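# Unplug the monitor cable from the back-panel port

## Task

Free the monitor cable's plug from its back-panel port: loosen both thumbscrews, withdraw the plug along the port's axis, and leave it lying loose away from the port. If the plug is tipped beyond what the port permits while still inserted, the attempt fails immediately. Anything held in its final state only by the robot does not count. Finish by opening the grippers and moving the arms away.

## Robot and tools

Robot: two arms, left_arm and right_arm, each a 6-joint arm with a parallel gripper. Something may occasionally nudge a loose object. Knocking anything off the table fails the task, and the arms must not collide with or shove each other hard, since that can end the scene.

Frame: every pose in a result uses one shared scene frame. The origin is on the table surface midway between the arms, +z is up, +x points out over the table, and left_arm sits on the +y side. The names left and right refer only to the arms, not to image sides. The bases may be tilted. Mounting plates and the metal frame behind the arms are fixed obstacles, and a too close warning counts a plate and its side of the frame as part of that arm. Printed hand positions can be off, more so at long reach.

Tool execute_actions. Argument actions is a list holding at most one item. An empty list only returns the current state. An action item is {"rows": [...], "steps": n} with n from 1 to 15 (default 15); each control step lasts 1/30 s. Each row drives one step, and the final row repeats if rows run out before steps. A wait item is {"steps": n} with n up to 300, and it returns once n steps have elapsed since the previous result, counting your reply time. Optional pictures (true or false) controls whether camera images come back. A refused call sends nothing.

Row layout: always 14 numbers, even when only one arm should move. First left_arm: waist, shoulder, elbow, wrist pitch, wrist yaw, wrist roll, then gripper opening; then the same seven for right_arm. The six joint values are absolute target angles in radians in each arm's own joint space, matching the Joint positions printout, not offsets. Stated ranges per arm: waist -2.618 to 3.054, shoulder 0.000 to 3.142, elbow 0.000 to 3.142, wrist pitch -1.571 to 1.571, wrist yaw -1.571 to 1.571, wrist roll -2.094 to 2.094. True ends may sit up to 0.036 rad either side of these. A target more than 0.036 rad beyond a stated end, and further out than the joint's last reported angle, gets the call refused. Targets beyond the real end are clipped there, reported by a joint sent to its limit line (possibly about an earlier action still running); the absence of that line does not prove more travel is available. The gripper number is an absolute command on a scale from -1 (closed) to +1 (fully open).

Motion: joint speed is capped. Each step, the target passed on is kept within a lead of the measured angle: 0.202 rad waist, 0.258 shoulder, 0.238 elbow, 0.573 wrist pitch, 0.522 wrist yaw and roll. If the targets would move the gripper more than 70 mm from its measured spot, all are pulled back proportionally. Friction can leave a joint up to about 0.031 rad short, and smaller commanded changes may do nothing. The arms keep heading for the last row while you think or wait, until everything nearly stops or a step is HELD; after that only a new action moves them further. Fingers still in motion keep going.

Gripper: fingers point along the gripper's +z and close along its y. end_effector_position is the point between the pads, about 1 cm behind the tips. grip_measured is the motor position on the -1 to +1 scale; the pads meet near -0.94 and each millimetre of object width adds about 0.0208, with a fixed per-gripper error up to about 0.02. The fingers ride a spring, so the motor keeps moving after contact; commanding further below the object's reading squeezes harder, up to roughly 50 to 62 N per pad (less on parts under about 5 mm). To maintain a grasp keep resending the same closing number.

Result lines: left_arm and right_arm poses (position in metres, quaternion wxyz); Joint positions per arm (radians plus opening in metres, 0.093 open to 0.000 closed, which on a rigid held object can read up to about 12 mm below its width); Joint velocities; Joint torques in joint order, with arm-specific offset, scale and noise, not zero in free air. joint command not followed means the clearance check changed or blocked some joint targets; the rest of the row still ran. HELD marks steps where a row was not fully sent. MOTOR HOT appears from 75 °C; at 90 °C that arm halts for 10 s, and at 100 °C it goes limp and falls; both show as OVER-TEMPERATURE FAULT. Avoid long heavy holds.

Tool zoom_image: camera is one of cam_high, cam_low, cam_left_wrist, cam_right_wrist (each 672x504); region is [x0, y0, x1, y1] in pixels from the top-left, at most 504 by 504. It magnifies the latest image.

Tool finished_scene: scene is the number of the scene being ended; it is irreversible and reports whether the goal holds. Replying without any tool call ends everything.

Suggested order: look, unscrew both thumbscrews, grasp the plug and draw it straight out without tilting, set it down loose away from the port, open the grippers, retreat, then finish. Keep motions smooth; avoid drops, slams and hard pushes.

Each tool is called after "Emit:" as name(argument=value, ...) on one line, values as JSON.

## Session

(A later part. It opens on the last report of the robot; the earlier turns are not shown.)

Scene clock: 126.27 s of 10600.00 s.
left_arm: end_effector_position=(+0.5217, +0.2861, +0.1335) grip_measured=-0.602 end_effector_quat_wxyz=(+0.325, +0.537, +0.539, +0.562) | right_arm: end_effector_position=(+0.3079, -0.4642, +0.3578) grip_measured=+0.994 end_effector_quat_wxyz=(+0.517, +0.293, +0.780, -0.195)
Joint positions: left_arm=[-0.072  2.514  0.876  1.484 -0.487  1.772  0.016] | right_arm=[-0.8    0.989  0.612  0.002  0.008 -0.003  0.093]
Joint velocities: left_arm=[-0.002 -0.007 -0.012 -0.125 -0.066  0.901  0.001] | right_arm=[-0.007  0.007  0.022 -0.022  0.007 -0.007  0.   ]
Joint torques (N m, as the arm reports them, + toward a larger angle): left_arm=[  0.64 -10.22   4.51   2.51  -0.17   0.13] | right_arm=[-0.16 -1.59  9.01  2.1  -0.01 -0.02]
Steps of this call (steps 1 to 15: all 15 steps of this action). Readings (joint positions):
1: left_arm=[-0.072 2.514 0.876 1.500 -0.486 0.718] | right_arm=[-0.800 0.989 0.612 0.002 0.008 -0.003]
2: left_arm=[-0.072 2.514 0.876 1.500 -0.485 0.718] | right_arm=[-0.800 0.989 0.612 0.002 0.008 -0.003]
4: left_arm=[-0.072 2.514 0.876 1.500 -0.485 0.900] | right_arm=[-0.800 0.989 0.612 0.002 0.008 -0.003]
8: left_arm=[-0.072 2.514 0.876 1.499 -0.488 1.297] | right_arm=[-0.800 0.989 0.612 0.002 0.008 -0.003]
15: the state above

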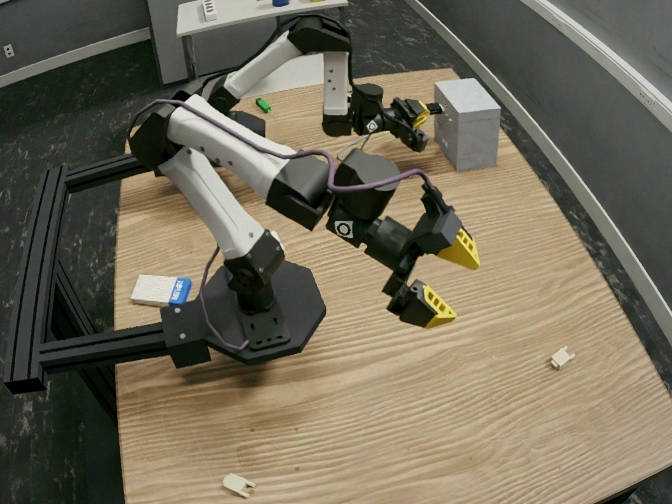

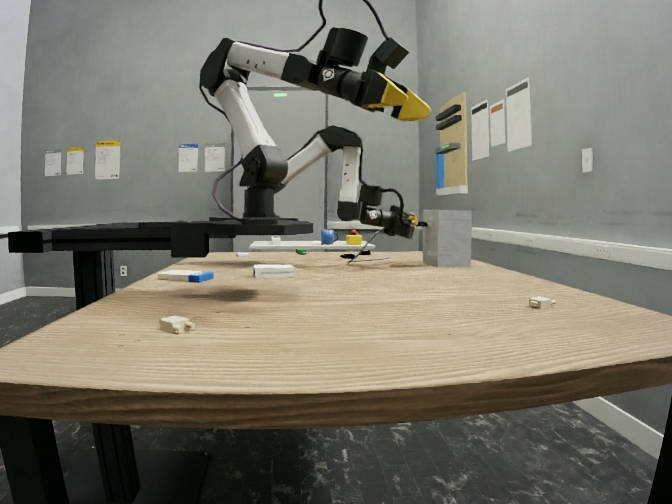

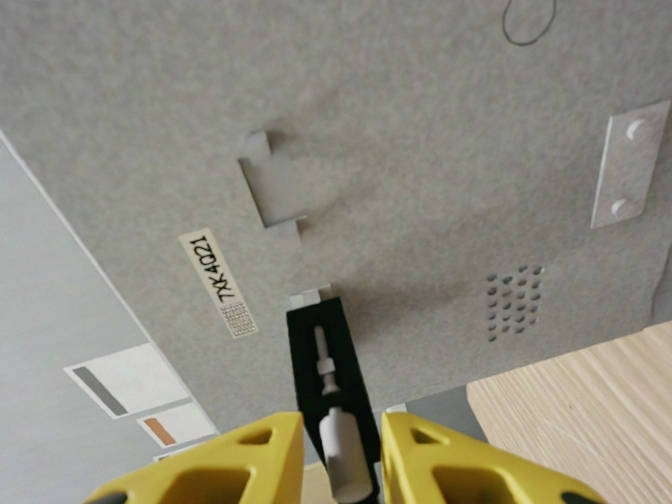

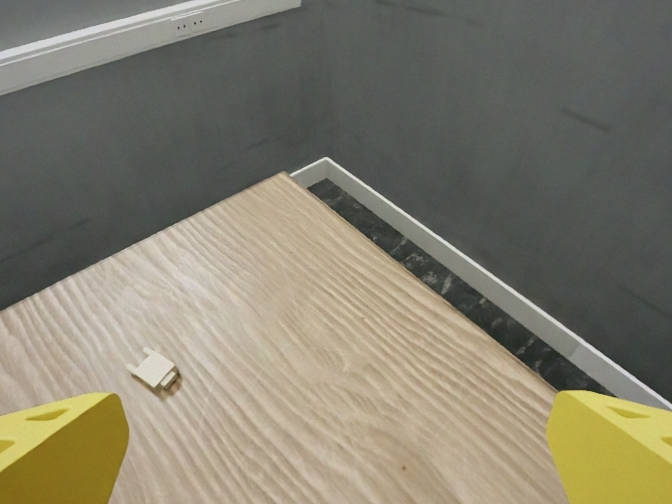

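It now moves faster than the thread pitch, so it appears free. Moving on to screw 2.

Emit:
execute_actions(actions=[{"rows":[[-0.16,2.515,0.89,1.49,-0.5,1.6,-0.5,-0.8,1,0.6,0,0,0,1]],"steps":8}], pictures=false)

Emit:
execute_actions(actions=[{"rows":[[-0.16,2.1,0.7,1.2,-0.3,0.5,-0.5,-0.8,1,0.6,0,0,0,1]],"steps":12}], pictures=false)

Emit:
execute_actions(actions=[{"rows":[[0.42,2.1,0.7,1.4,0.45,-1.5,-0.5,-0.8,1,0.6,0,0,0,1]]}], pictures=false)

Emit:
execute_actions(actions=[{"rows":[[0.42,2.495,0.875,1.5,0.45,-1.5,-0.5,-0.8,1,0.6,0,0,0,1]]}], pictures=false)

Emit:
execute_actions(actions=[{"rows":[[0.35,2.495,0.875,1.5,0.45,-1.5,-0.5,-0.8,1,0.6,0,0,0,1]]}])

Emit:
zoom_image(camera="cam_high", region=[380,70,480,145])

Scene clock: 130.83 s of 10600.00 s.
left_arm: end_effector_position=(+0.5158, +0.2397, +0.1334) grip_measured=-0.502 end_effector_quat_wxyz=(+0.379, +0.531, +0.545, +0.526) | right_arm: end_effector_position=(+0.3079, -0.4642, +0.3578) grip_measured=+0.994 end_effector_quat_wxyz=(+0.517, +0.293, +0.780, -0.195)
Joint positions: left_arm=[-0.167  2.514  0.876  1.479 -0.492  1.659  0.021] | right_arm=[-0.8    0.989  0.612  0.002  0.008 -0.003  0.093]
Joint velocities: left_arm=[-0.012  0.007 -0.007  0.037  0.022 -0.33  -0.   ] | right_arm=[-0.032 -0.007  0.007  0.051 -0.007  0.022 -0.   ]
Joint torques (N m, as the arm reports them, + toward a larger angle): left_arm=[  0.48 -10.19   4.66   2.35  -0.16  -0.07] | right_arm=[-0.23 -1.64  8.92  2.08  0.05  0.03]
Steps of this call (steps 1 to 30: the robot went on to your last target; steps 31 to 90: nothing new was sent; then 1.30 s passed at rest; steps 91 to 98: all 8 steps of this action). Readings (joint positions):
91: left_arm=[-0.081 2.514 0.876 1.465 -0.488 1.856] | right_arm=[-0.800 0.989 0.612 0.002 0.008 -0.003]
92: left_arm=[-0.097 2.514 0.876 1.468 -0.492 1.805] | right_arm=[-0.800 0.989 0.612 0.002 0.008 -0.003]
94: left_arm=[-0.138 2.514 0.876 1.474 -0.493 1.733] | right_arm=[-0.800 0.989 0.612 0.002 0.008 -0.003]
98: the state above

Scene clock: 131.23 s of 10600.00 s.
left_arm: end_effector_position=(+0.5009, +0.2206, +0.2347) grip_measured=-0.502 end_effector_quat_wxyz=(+0.619, +0.251, +0.711, +0.220) | right_arm: end_effector_position=(+0.3079, -0.4642, +0.3578) grip_measured=+0.994 end_effector_quat_wxyz=(+0.517, +0.293, +0.780, -0.195)
Joint positions: left_arm=[-0.164  2.082  0.707  1.246 -0.32   0.66   0.021] | right_arm=[-0.8    0.989  0.612  0.002  0.008 -0.003  0.093]
Joint velocities: left_arm=[ 0.002  0.081 -0.002 -0.286  0.11  -1.033 -0.001] | right_arm=[ 0.012 -0.002  0.002 -0.022  0.037 -0.022 -0.   ]
Joint torques (N m, as the arm reports them, + toward a larger angle): left_arm=[ 0.29 -7.83  4.42  2.22  0.05 -0.09] | right_arm=[-0.5  -1.5   9.17  2.05 -0.02 -0.01]
Steps of this call (steps 1 to 12: all 12 steps of this action). Readings (joint positions):
1: left_arm=[-0.165 2.476 0.847 1.426 -0.462 1.573] | right_arm=[-0.800 0.989 0.612 0.002 0.008 -0.003]
2: left_arm=[-0.164 2.404 0.786 1.357 -0.429 1.474] | right_arm=[-0.800 0.989 0.612 0.002 0.008 -0.003]
4: left_arm=[-0.164 2.248 0.713 1.274 -0.387 1.277] | right_arm=[-0.800 0.989 0.612 0.002 0.008 -0.003]
8: left_arm=[-0.164 2.081 0.707 1.272 -0.339 0.884] | right_arm=[-0.800 0.989 0.612 0.002 0.008 -0.003]
12: the state above

Scene clock: 131.73 s of 10600.00 s.
left_arm: end_effector_position=(+0.5057, +0.3949, +0.2587) grip_measured=-0.502 end_effector_quat_wxyz=(+0.623, -0.252, +0.666, -0.324) | right_arm: end_effector_position=(+0.3079, -0.4642, +0.3578) grip_measured=+0.994 end_effector_quat_wxyz=(+0.517, +0.293, +0.780, -0.195)
Joint positions: left_arm=[ 0.434  2.093  0.707  1.386  0.398 -0.822  0.021] | right_arm=[-0.8    0.989  0.612  0.002  0.008 -0.003  0.093]
Joint velocities: left_arm=[-0.178  0.022 -0.002  0.037  0.359 -2.821 -0.   ] | right_arm=[-0.012 -0.012 -0.002  0.022 -0.007  0.037 -0.   ]
Joint torques (N m, as the arm reports them, + toward a larger angle): left_arm=[ 0.07 -8.45  4.33  2.29 -0.01  0.03] | right_arm=[-0.37 -1.5   9.21  2.08  0.08  0.02]
Steps of this call (steps 1 to 15: all 15 steps of this action). Readings (joint positions):
1: left_arm=[-0.139 2.087 0.707 1.258 -0.229 0.572] | right_arm=[-0.800 0.989 0.612 0.002 0.008 -0.003]
2: left_arm=[-0.092 2.092 0.707 1.281 -0.116 0.473] | right_arm=[-0.800 0.989 0.612 0.002 0.008 -0.003]
4: left_arm=[0.042 2.093 0.707 1.318 0.083 0.275] | right_arm=[-0.800 0.989 0.612 0.002 0.008 -0.003]
8: left_arm=[0.332 2.093 0.707 1.363 0.297 -0.123] | right_arm=[-0.800 0.989 0.612 0.002 0.008 -0.003]
15: the state above

Scene clock: 132.23 s of 10600.00 s.
left_arm: end_effector_position=(+0.5197, +0.3847, +0.1311) grip_measured=-0.502 end_effector_quat_wxyz=(-0.420, +0.483, -0.588, +0.495) | right_arm: end_effector_position=(+0.3079, -0.4642, +0.3578) grip_measured=+0.994 end_effector_quat_wxyz=(+0.517, +0.293, +0.780, -0.195)
Joint positions: left_arm=[ 0.423  2.509  0.868  1.481  0.44  -1.464  0.021] | right_arm=[-0.8    0.989  0.612  0.002  0.008 -0.003  0.093]
Joint velocities: left_arm=[ 0.012 -0.037 -0.007  0.139  0.066 -0.139 -0.002] | right_arm=[-0.002 -0.012  0.022 -0.007  0.022 -0.007 -0.   ]
Joint torques (N m, as the arm reports them, + toward a larger angle): left_arm=[ -0.34 -11.09   4.     2.24   0.14  -0.01] | right_arm=[-0.3  -1.65  9.14  2.1   0.04 -0.04]
Steps of this call (steps 1 to 15: all 15 steps of this action). Readings (joint positions):
1: left_arm=[0.429 2.129 0.733 1.420 0.413 -0.921] | right_arm=[-0.800 0.989 0.612 0.002 0.008 -0.003]
2: left_arm=[0.425 2.199 0.794 1.460 0.421 -1.019] | right_arm=[-0.800 0.989 0.612 0.002 0.008 -0.003]
4: left_arm=[0.423 2.333 0.863 1.489 0.423 -1.164] | right_arm=[-0.800 0.989 0.612 0.002 0.008 -0.003]
8: left_arm=[0.423 2.505 0.868 1.464 0.433 -1.358] | right_arm=[-0.800 0.989 0.612 0.002 0.008 -0.003]
15: the state above

Scene clock: 132.73 s of 10600.00 s.
left_arm: end_effector_position=(+0.5233, +0.3447, +0.1346) grip_measured=-0.502 end_effector_quat_wxyz=(+0.396, -0.462, +0.599, -0.521) | right_arm: end_effector_position=(+0.3079, -0.4642, +0.3578) grip_measured=+0.994 end_effector_quat_wxyz=(+0.517, +0.293, +0.780, -0.195)
Joint positions: left_arm=[ 0.346  2.508  0.868  1.491  0.448 -1.49   0.021] | right_arm=[-0.8    0.989  0.612  0.002  0.008 -0.003  0.093]
Joint velocities: left_arm=[-0.002  0.012  0.002 -0.037  0.022  0.007  0.001] | right_arm=[ 0.032 -0.017 -0.012  0.007 -0.081 -0.007 -0.001]
Joint torques (N m, as the arm reports them, + toward a larger angle): left_arm=[  0.38 -11.25   3.92   2.35   0.03   0.  ] | right_arm=[-0.61 -1.59  9.13  2.08  0.06 -0.02]
Steps of this call (steps 1 to 15: all 15 steps of this action). Readings (joint positions):
1: left_arm=[0.417 2.508 0.868 1.484 0.438 -1.469] | right_arm=[-0.800 0.989 0.612 0.002 0.008 -0.003]
2: left_arm=[0.405 2.508 0.868 1.487 0.437 -1.474] | right_arm=[-0.800 0.989 0.612 0.002 0.008 -0.003]
4: left_arm=[0.372 2.508 0.868 1.489 0.439 -1.480] | right_arm=[-0.800 0.989 0.612 0.002 0.008 -0.003]
8: left_arm=[0.346 2.508 0.868 1.490 0.448 -1.487] | right_arm=[-0.800 0.989 0.612 0.002 0.008 -0.003]
15: the state above

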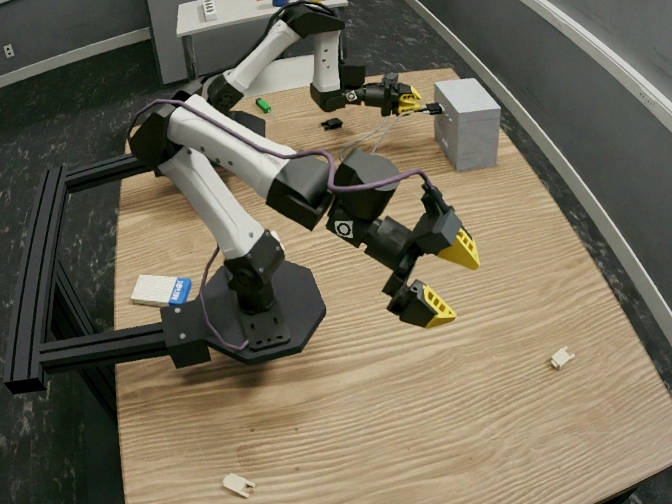

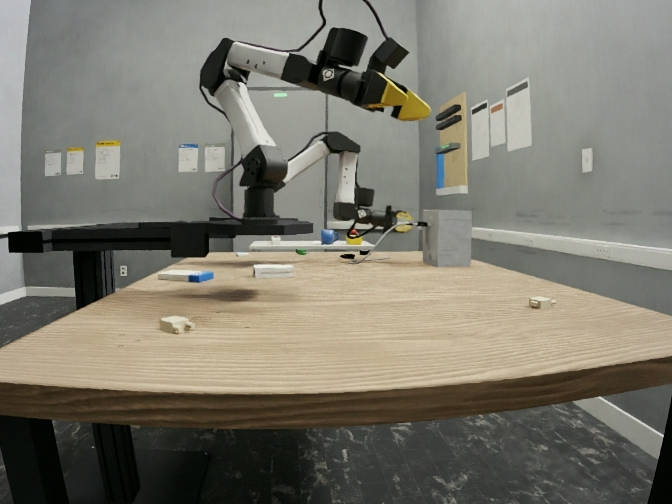

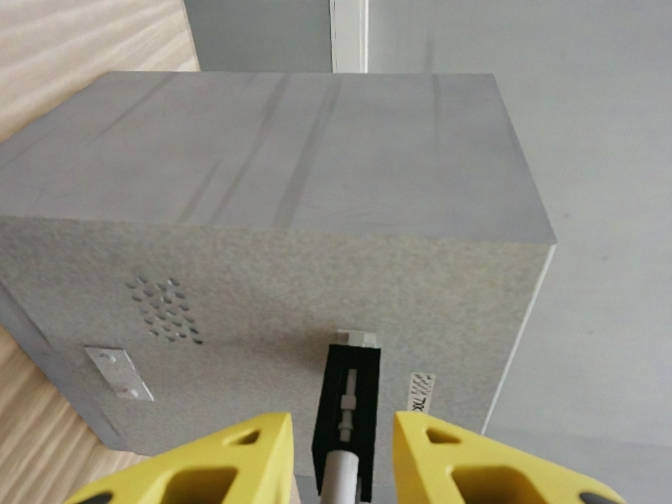

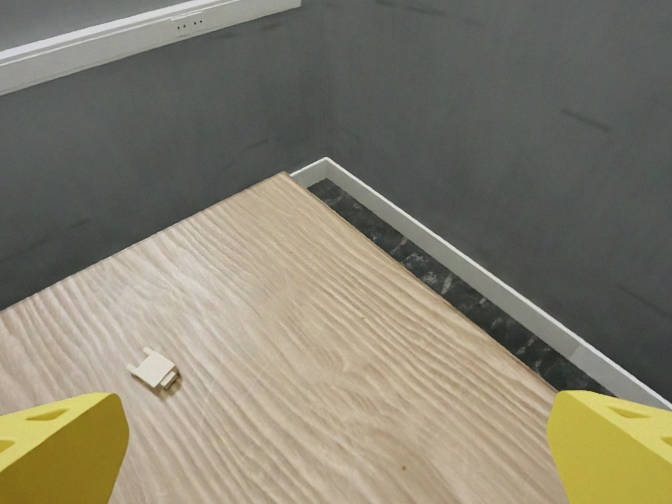

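Region (380, 70, 480, 145) of cam_high's 672x504 image, scaled by 5.040, with more detail than that image has; it fills the top 378 rows of this view, and the rest is white.

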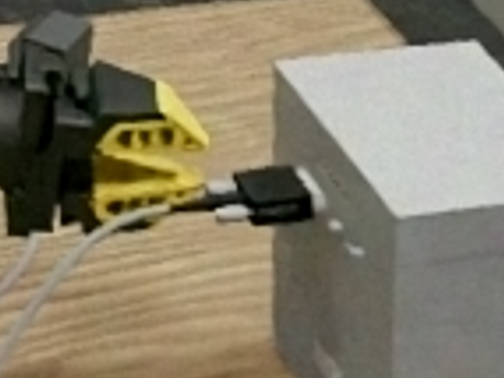

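Emit:
execute_actions(actions=[{"rows":[[0.292,2.505,0.875,1.5,0.45,-1.5,-0.6,-0.8,1,0.6,0,0,0,1]],"steps":10}], pictures=false)

Emit:
execute_actions(actions=[{"rows":[[0.292,2.505,0.875,1.5,0.45,-0.7,-0.6,-0.8,1,0.6,0,0,0,1]]}], pictures=false)

Emit:
execute_actions(actions=[{"rows":[[0.292,2.505,0.875,1.5,0.45,-0.72,-0.92,-0.8,1,0.6,0,0,0,1],[0.292,2.505,0.875,1.5,0.45,-0.72,-0.92,-0.8,1,0.6,0,0,0,1],[0.292,2.505,0.875,1.5,0.45,-2.09,-0.92,-0.8,1,0.6,0,0,0,1]]}], pictures=false)

Emit:
execute_actions(actions=[{"rows":[[0.292,2.505,0.875,1.5,0.45,-1.9,-0.6,-0.8,1,0.6,0,0,0,1],[0.292,2.505,0.875,1.5,0.45,-1.9,-0.6,-0.8,1,0.6,0,0,0,1],[0.292,2.505,0.875,1.5,0.45,-0.5,-0.6,-0.8,1,0.6,0,0,0,1]]}], pictures=false)

Emit:
execute_actions(actions=[{"rows":[[0.292,2.505,0.875,1.5,0.45,-0.72,-0.92,-0.8,1,0.6,0,0,0,1],[0.292,2.505,0.875,1.5,0.45,-0.72,-0.92,-0.8,1,0.6,0,0,0,1],[0.292,2.505,0.875,1.5,0.45,-1.9,-0.92,-0.8,1,0.6,0,0,0,1]]}])

Scene clock: 140.13 s of 10600.00 s.
left_arm: end_effector_position=(+0.5239, +0.3174, +0.1352) grip_measured=-0.598 end_effector_quat_wxyz=(+0.382, -0.446, +0.610, -0.532) | right_arm: end_effector_position=(+0.3079, -0.4642, +0.3578) grip_measured=+0.994 end_effector_quat_wxyz=(+0.517, +0.293, +0.780, -0.195)
Joint positions: left_arm=[ 0.292  2.508  0.868  1.492  0.448 -1.491  0.016] | right_arm=[-0.8    0.989  0.612  0.002  0.008 -0.003  0.093]
Joint velocities: left_arm=[ 0.002 -0.007 -0.007 -0.081 -0.007  0.066  0.   ] | right_arm=[-0.022  0.017 -0.002  0.022  0.022 -0.037 -0.001]
Joint torques (N m, as the arm reports them, + toward a larger angle): left_arm=[  0.13 -10.54   3.98   2.35   0.05   0.  ] | right_arm=[-0.4  -1.62  8.92  2.09 -0.02 -0.05]
Steps of this call (steps 1 to 15: the robot went on to your last target; steps 16 to 90: nothing new was sent; then 4.07 s passed at rest; steps 91 to 100: all 10 steps of this action). Readings (joint positions):
91: left_arm=[0.342 2.508 0.868 1.491 0.446 -1.491] | right_arm=[-0.800 0.989 0.612 0.002 0.008 -0.003]
92: left_arm=[0.333 2.508 0.868 1.491 0.445 -1.491] | right_arm=[-0.800 0.989 0.612 0.002 0.008 -0.003]
94: left_arm=[0.310 2.508 0.868 1.492 0.445 -1.491] | right_arm=[-0.800 0.989 0.612 0.002 0.008 -0.003]
98: left_arm=[0.292 2.508 0.868 1.492 0.448 -1.491] | right_arm=[-0.800 0.989 0.612 0.002 0.008 -0.003]
100: the state above

Scene clock: 140.63 s of 10600.00 s.
left_arm: end_effector_position=(+0.5242, +0.3174, +0.1373) grip_measured=-0.598 end_effector_quat_wxyz=(+0.553, -0.190, +0.729, -0.356) | right_arm: end_effector_position=(+0.3079, -0.4642, +0.3578) grip_measured=+0.994 end_effector_quat_wxyz=(+0.517, +0.293, +0.780, -0.195)
Joint positions: left_arm=[ 0.292  2.508  0.868  1.501  0.448 -0.743  0.016] | right_arm=[-0.8    0.989  0.612  0.002  0.008 -0.003  0.093]
Joint velocities: left_arm=[-0.017  0.007 -0.027 -0.022  0.007  0.227 -0.001] | right_arm=[-0.002  0.012  0.017  0.066  0.007  0.007 -0.001]
Joint torques (N m, as the arm reports them, + toward a larger angle): left_arm=[ -0.08 -10.39   3.98   2.2    0.07   0.17] | right_arm=[-0.37 -1.57  9.13  2.1   0.02  0.04]
Steps of this call (steps 1 to 15: all 15 steps of this action). Readings (joint positions):
1: left_arm=[0.292 2.508 0.868 1.491 0.448 -1.409] | right_arm=[-0.800 0.989 0.612 0.002 0.008 -0.003]
2: left_arm=[0.292 2.508 0.868 1.491 0.448 -1.308] | right_arm=[-0.800 0.989 0.612 0.002 0.008 -0.003]
4: left_arm=[0.292 2.508 0.868 1.493 0.448 -1.112] | right_arm=[-0.800 0.989 0.612 0.002 0.008 -0.003]
8: left_arm=[0.292 2.508 0.868 1.493 0.448 -0.872] | right_arm=[-0.800 0.989 0.612 0.002 0.008 -0.003]
15: the state above

Scene clock: 141.13 s of 10600.00 s.
left_arm: end_effector_position=(+0.5240, +0.3204, +0.1340) grip_measured=-0.908 end_effector_quat_wxyz=(-0.281, +0.554, -0.517, +0.590) | right_arm: end_effector_position=(+0.3079, -0.4642, +0.3578) grip_measured=+0.994 end_effector_quat_wxyz=(+0.517, +0.293, +0.780, -0.195)
Joint positions: left_arm=[ 0.296  2.508  0.868  1.487  0.441 -1.857  0.002] | right_arm=[-0.8    0.989  0.612  0.002  0.008 -0.003  0.093]
Joint velocities: left_arm=[ 0.037  0.007 -0.002 -0.037  0.11  -0.989 -0.001] | right_arm=[ 0.002  0.002  0.012  0.037 -0.051  0.022  0.   ]
Joint torques (N m, as the arm reports them, + toward a larger angle): left_arm=[ -0.58 -10.51   3.88   2.35  -0.1   -0.75] | right_arm=[-0.48 -1.48  9.17  2.07  0.08 -0.06]
joint sent to its limit (left arm) — the command would take joint 6 (wrist roll) past its lower limit, so that joint was sent only as far as its limit.
Steps of this call (steps 1 to 15: all 15 steps of this action). Readings (joint positions):
1: left_arm=[0.292 2.508 0.868 1.499 0.444 -0.741] | right_arm=[-0.800 0.989 0.612 0.002 0.008 -0.003]
2: left_arm=[0.293 2.508 0.868 1.494 0.438 -0.741] | right_arm=[-0.800 0.989 0.612 0.002 0.008 -0.003]
4: left_arm=[0.293 2.508 0.868 1.491 0.435 -0.924] | right_arm=[-0.800 0.989 0.612 0.002 0.008 -0.003]
8: left_arm=[0.293 2.508 0.868 1.489 0.433 -1.312] | right_arm=[-0.800 0.989 0.612 0.002 0.008 -0.003]
15: the state above

Scene clock: 141.63 s of 10600.00 s.
left_arm: end_effector_position=(+0.5242, +0.3209, +0.1351) grip_measured=-0.602 end_effector_quat_wxyz=(+0.558, -0.182, +0.734, -0.342) | right_arm: end_effector_position=(+0.3079, -0.4642, +0.3578) grip_measured=+0.994 end_effector_quat_wxyz=(+0.517, +0.293, +0.780, -0.195)
Joint positions: left_arm=[ 0.297  2.508  0.868  1.492  0.442 -0.705  0.016] | right_arm=[-0.8    0.989  0.612  0.002  0.008 -0.003  0.093]
Joint velocities: left_arm=[ 0.007  0.002 -0.017  0.022 -0.051  1.37  -0.001] | right_arm=[-0.007 -0.012 -0.002 -0.022 -0.037 -0.022 -0.001]
Joint torques (N m, as the arm reports them, + toward a larger angle): left_arm=[ -0.45 -10.47   3.96   2.33   0.1    0.15] | right_arm=[-0.33 -1.25  9.05  2.05  0.   -0.04]
Steps of this call (steps 1 to 15: all 15 steps of this action). Readings (joint positions):
1: left_arm=[0.297 2.508 0.868 1.482 0.439 -1.864] | right_arm=[-0.800 0.989 0.612 0.002 0.008 -0.003]
2: left_arm=[0.297 2.508 0.868 1.480 0.439 -1.870] | right_arm=[-0.800 0.989 0.612 0.002 0.008 -0.003]
4: left_arm=[0.297 2.508 0.868 1.484 0.440 -1.688] | right_arm=[-0.800 0.989 0.612 0.002 0.008 -0.003]
8: left_arm=[0.297 2.508 0.868 1.489 0.441 -1.289] | right_arm=[-0.800 0.989 0.612 0.002 0.008 -0.003]
15: the state above

Scene clock: 142.13 s of 10600.00 s.
left_arm: end_effector_position=(+0.5242, +0.3215, +0.1340) grip_measured=-0.908 end_effector_quat_wxyz=(-0.315, +0.524, -0.547, +0.572) | right_arm: end_effector_position=(+0.3079, -0.4642, +0.3578) grip_measured=+0.994 end_effector_quat_wxyz=(+0.517, +0.293, +0.780, -0.195)
Joint positions: left_arm=[ 0.297  2.508  0.868  1.487  0.438 -1.743  0.002] | right_arm=[-0.8    0.989  0.612  0.002  0.008 -0.003  0.093]
Joint velocities: left_arm=[-0.012  0.002  0.002 -0.007  0.007 -0.842  0.001] | right_arm=[ 0.002 -0.007 -0.007  0.051  0.007  0.022  0.001]
Joint torques (N m, as the arm reports them, + toward a larger angle): left_arm=[ -0.51 -10.49   4.07   2.41   0.16  -0.17] | right_arm=[-0.56 -1.46  9.05  2.1   0.    0.  ]
Steps of this call (steps 1 to 15: all 15 steps of this action). Readings (joint positions):
1: left_arm=[0.297 2.508 0.868 1.493 0.442 -0.699] | right_arm=[-0.800 0.989 0.612 0.002 0.008 -0.003]
2: left_arm=[0.297 2.508 0.868 1.493 0.443 -0.702] | right_arm=[-0.800 0.989 0.612 0.002 0.008 -0.003]
4: left_arm=[0.297 2.508 0.868 1.493 0.442 -0.885] | right_arm=[-0.800 0.989 0.612 0.002 0.008 -0.003]
8: left_arm=[0.297 2.508 0.868 1.493 0.439 -1.276] | right_arm=[-0.800 0.989 0.612 0.002 0.008 -0.003]
15: the state above

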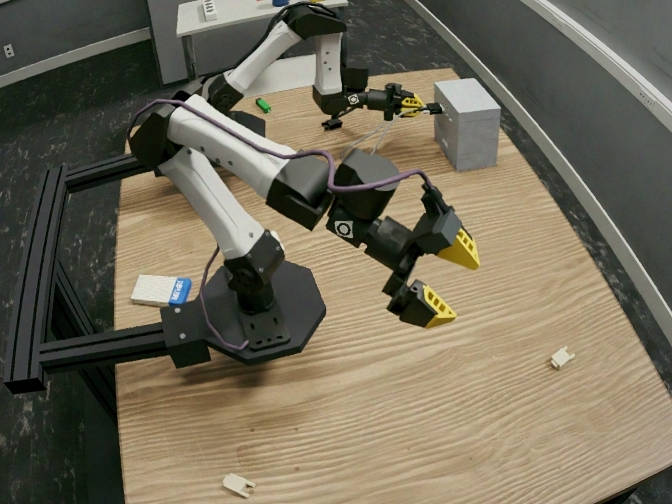

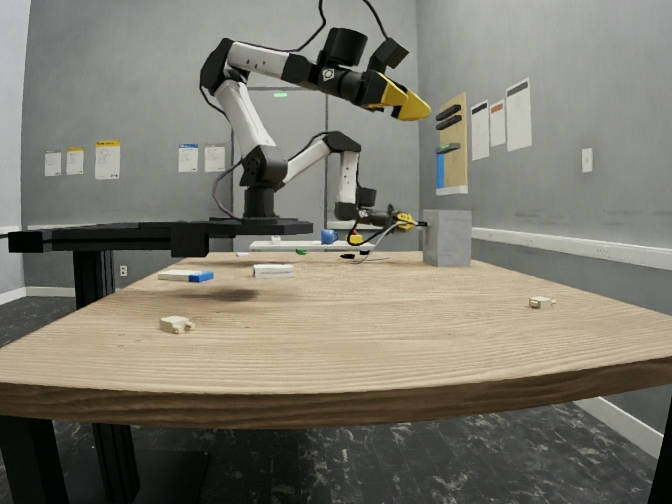

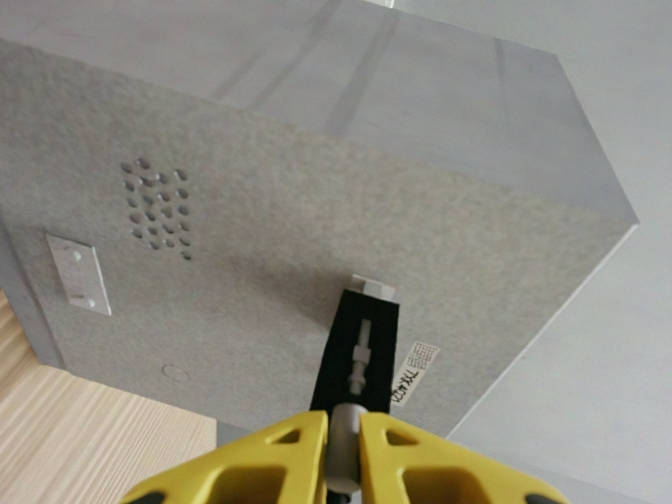

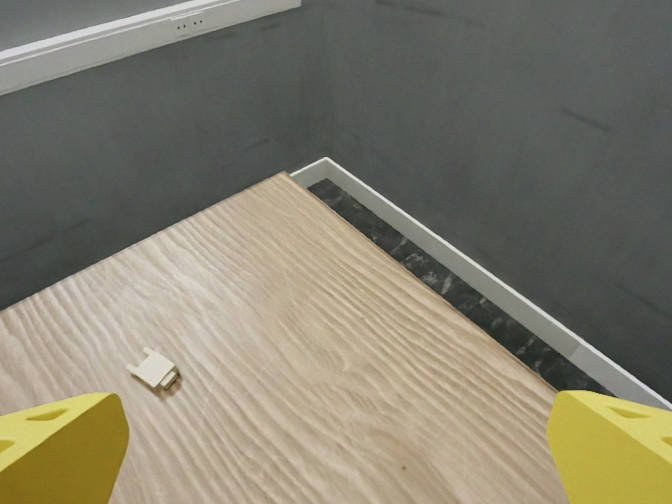

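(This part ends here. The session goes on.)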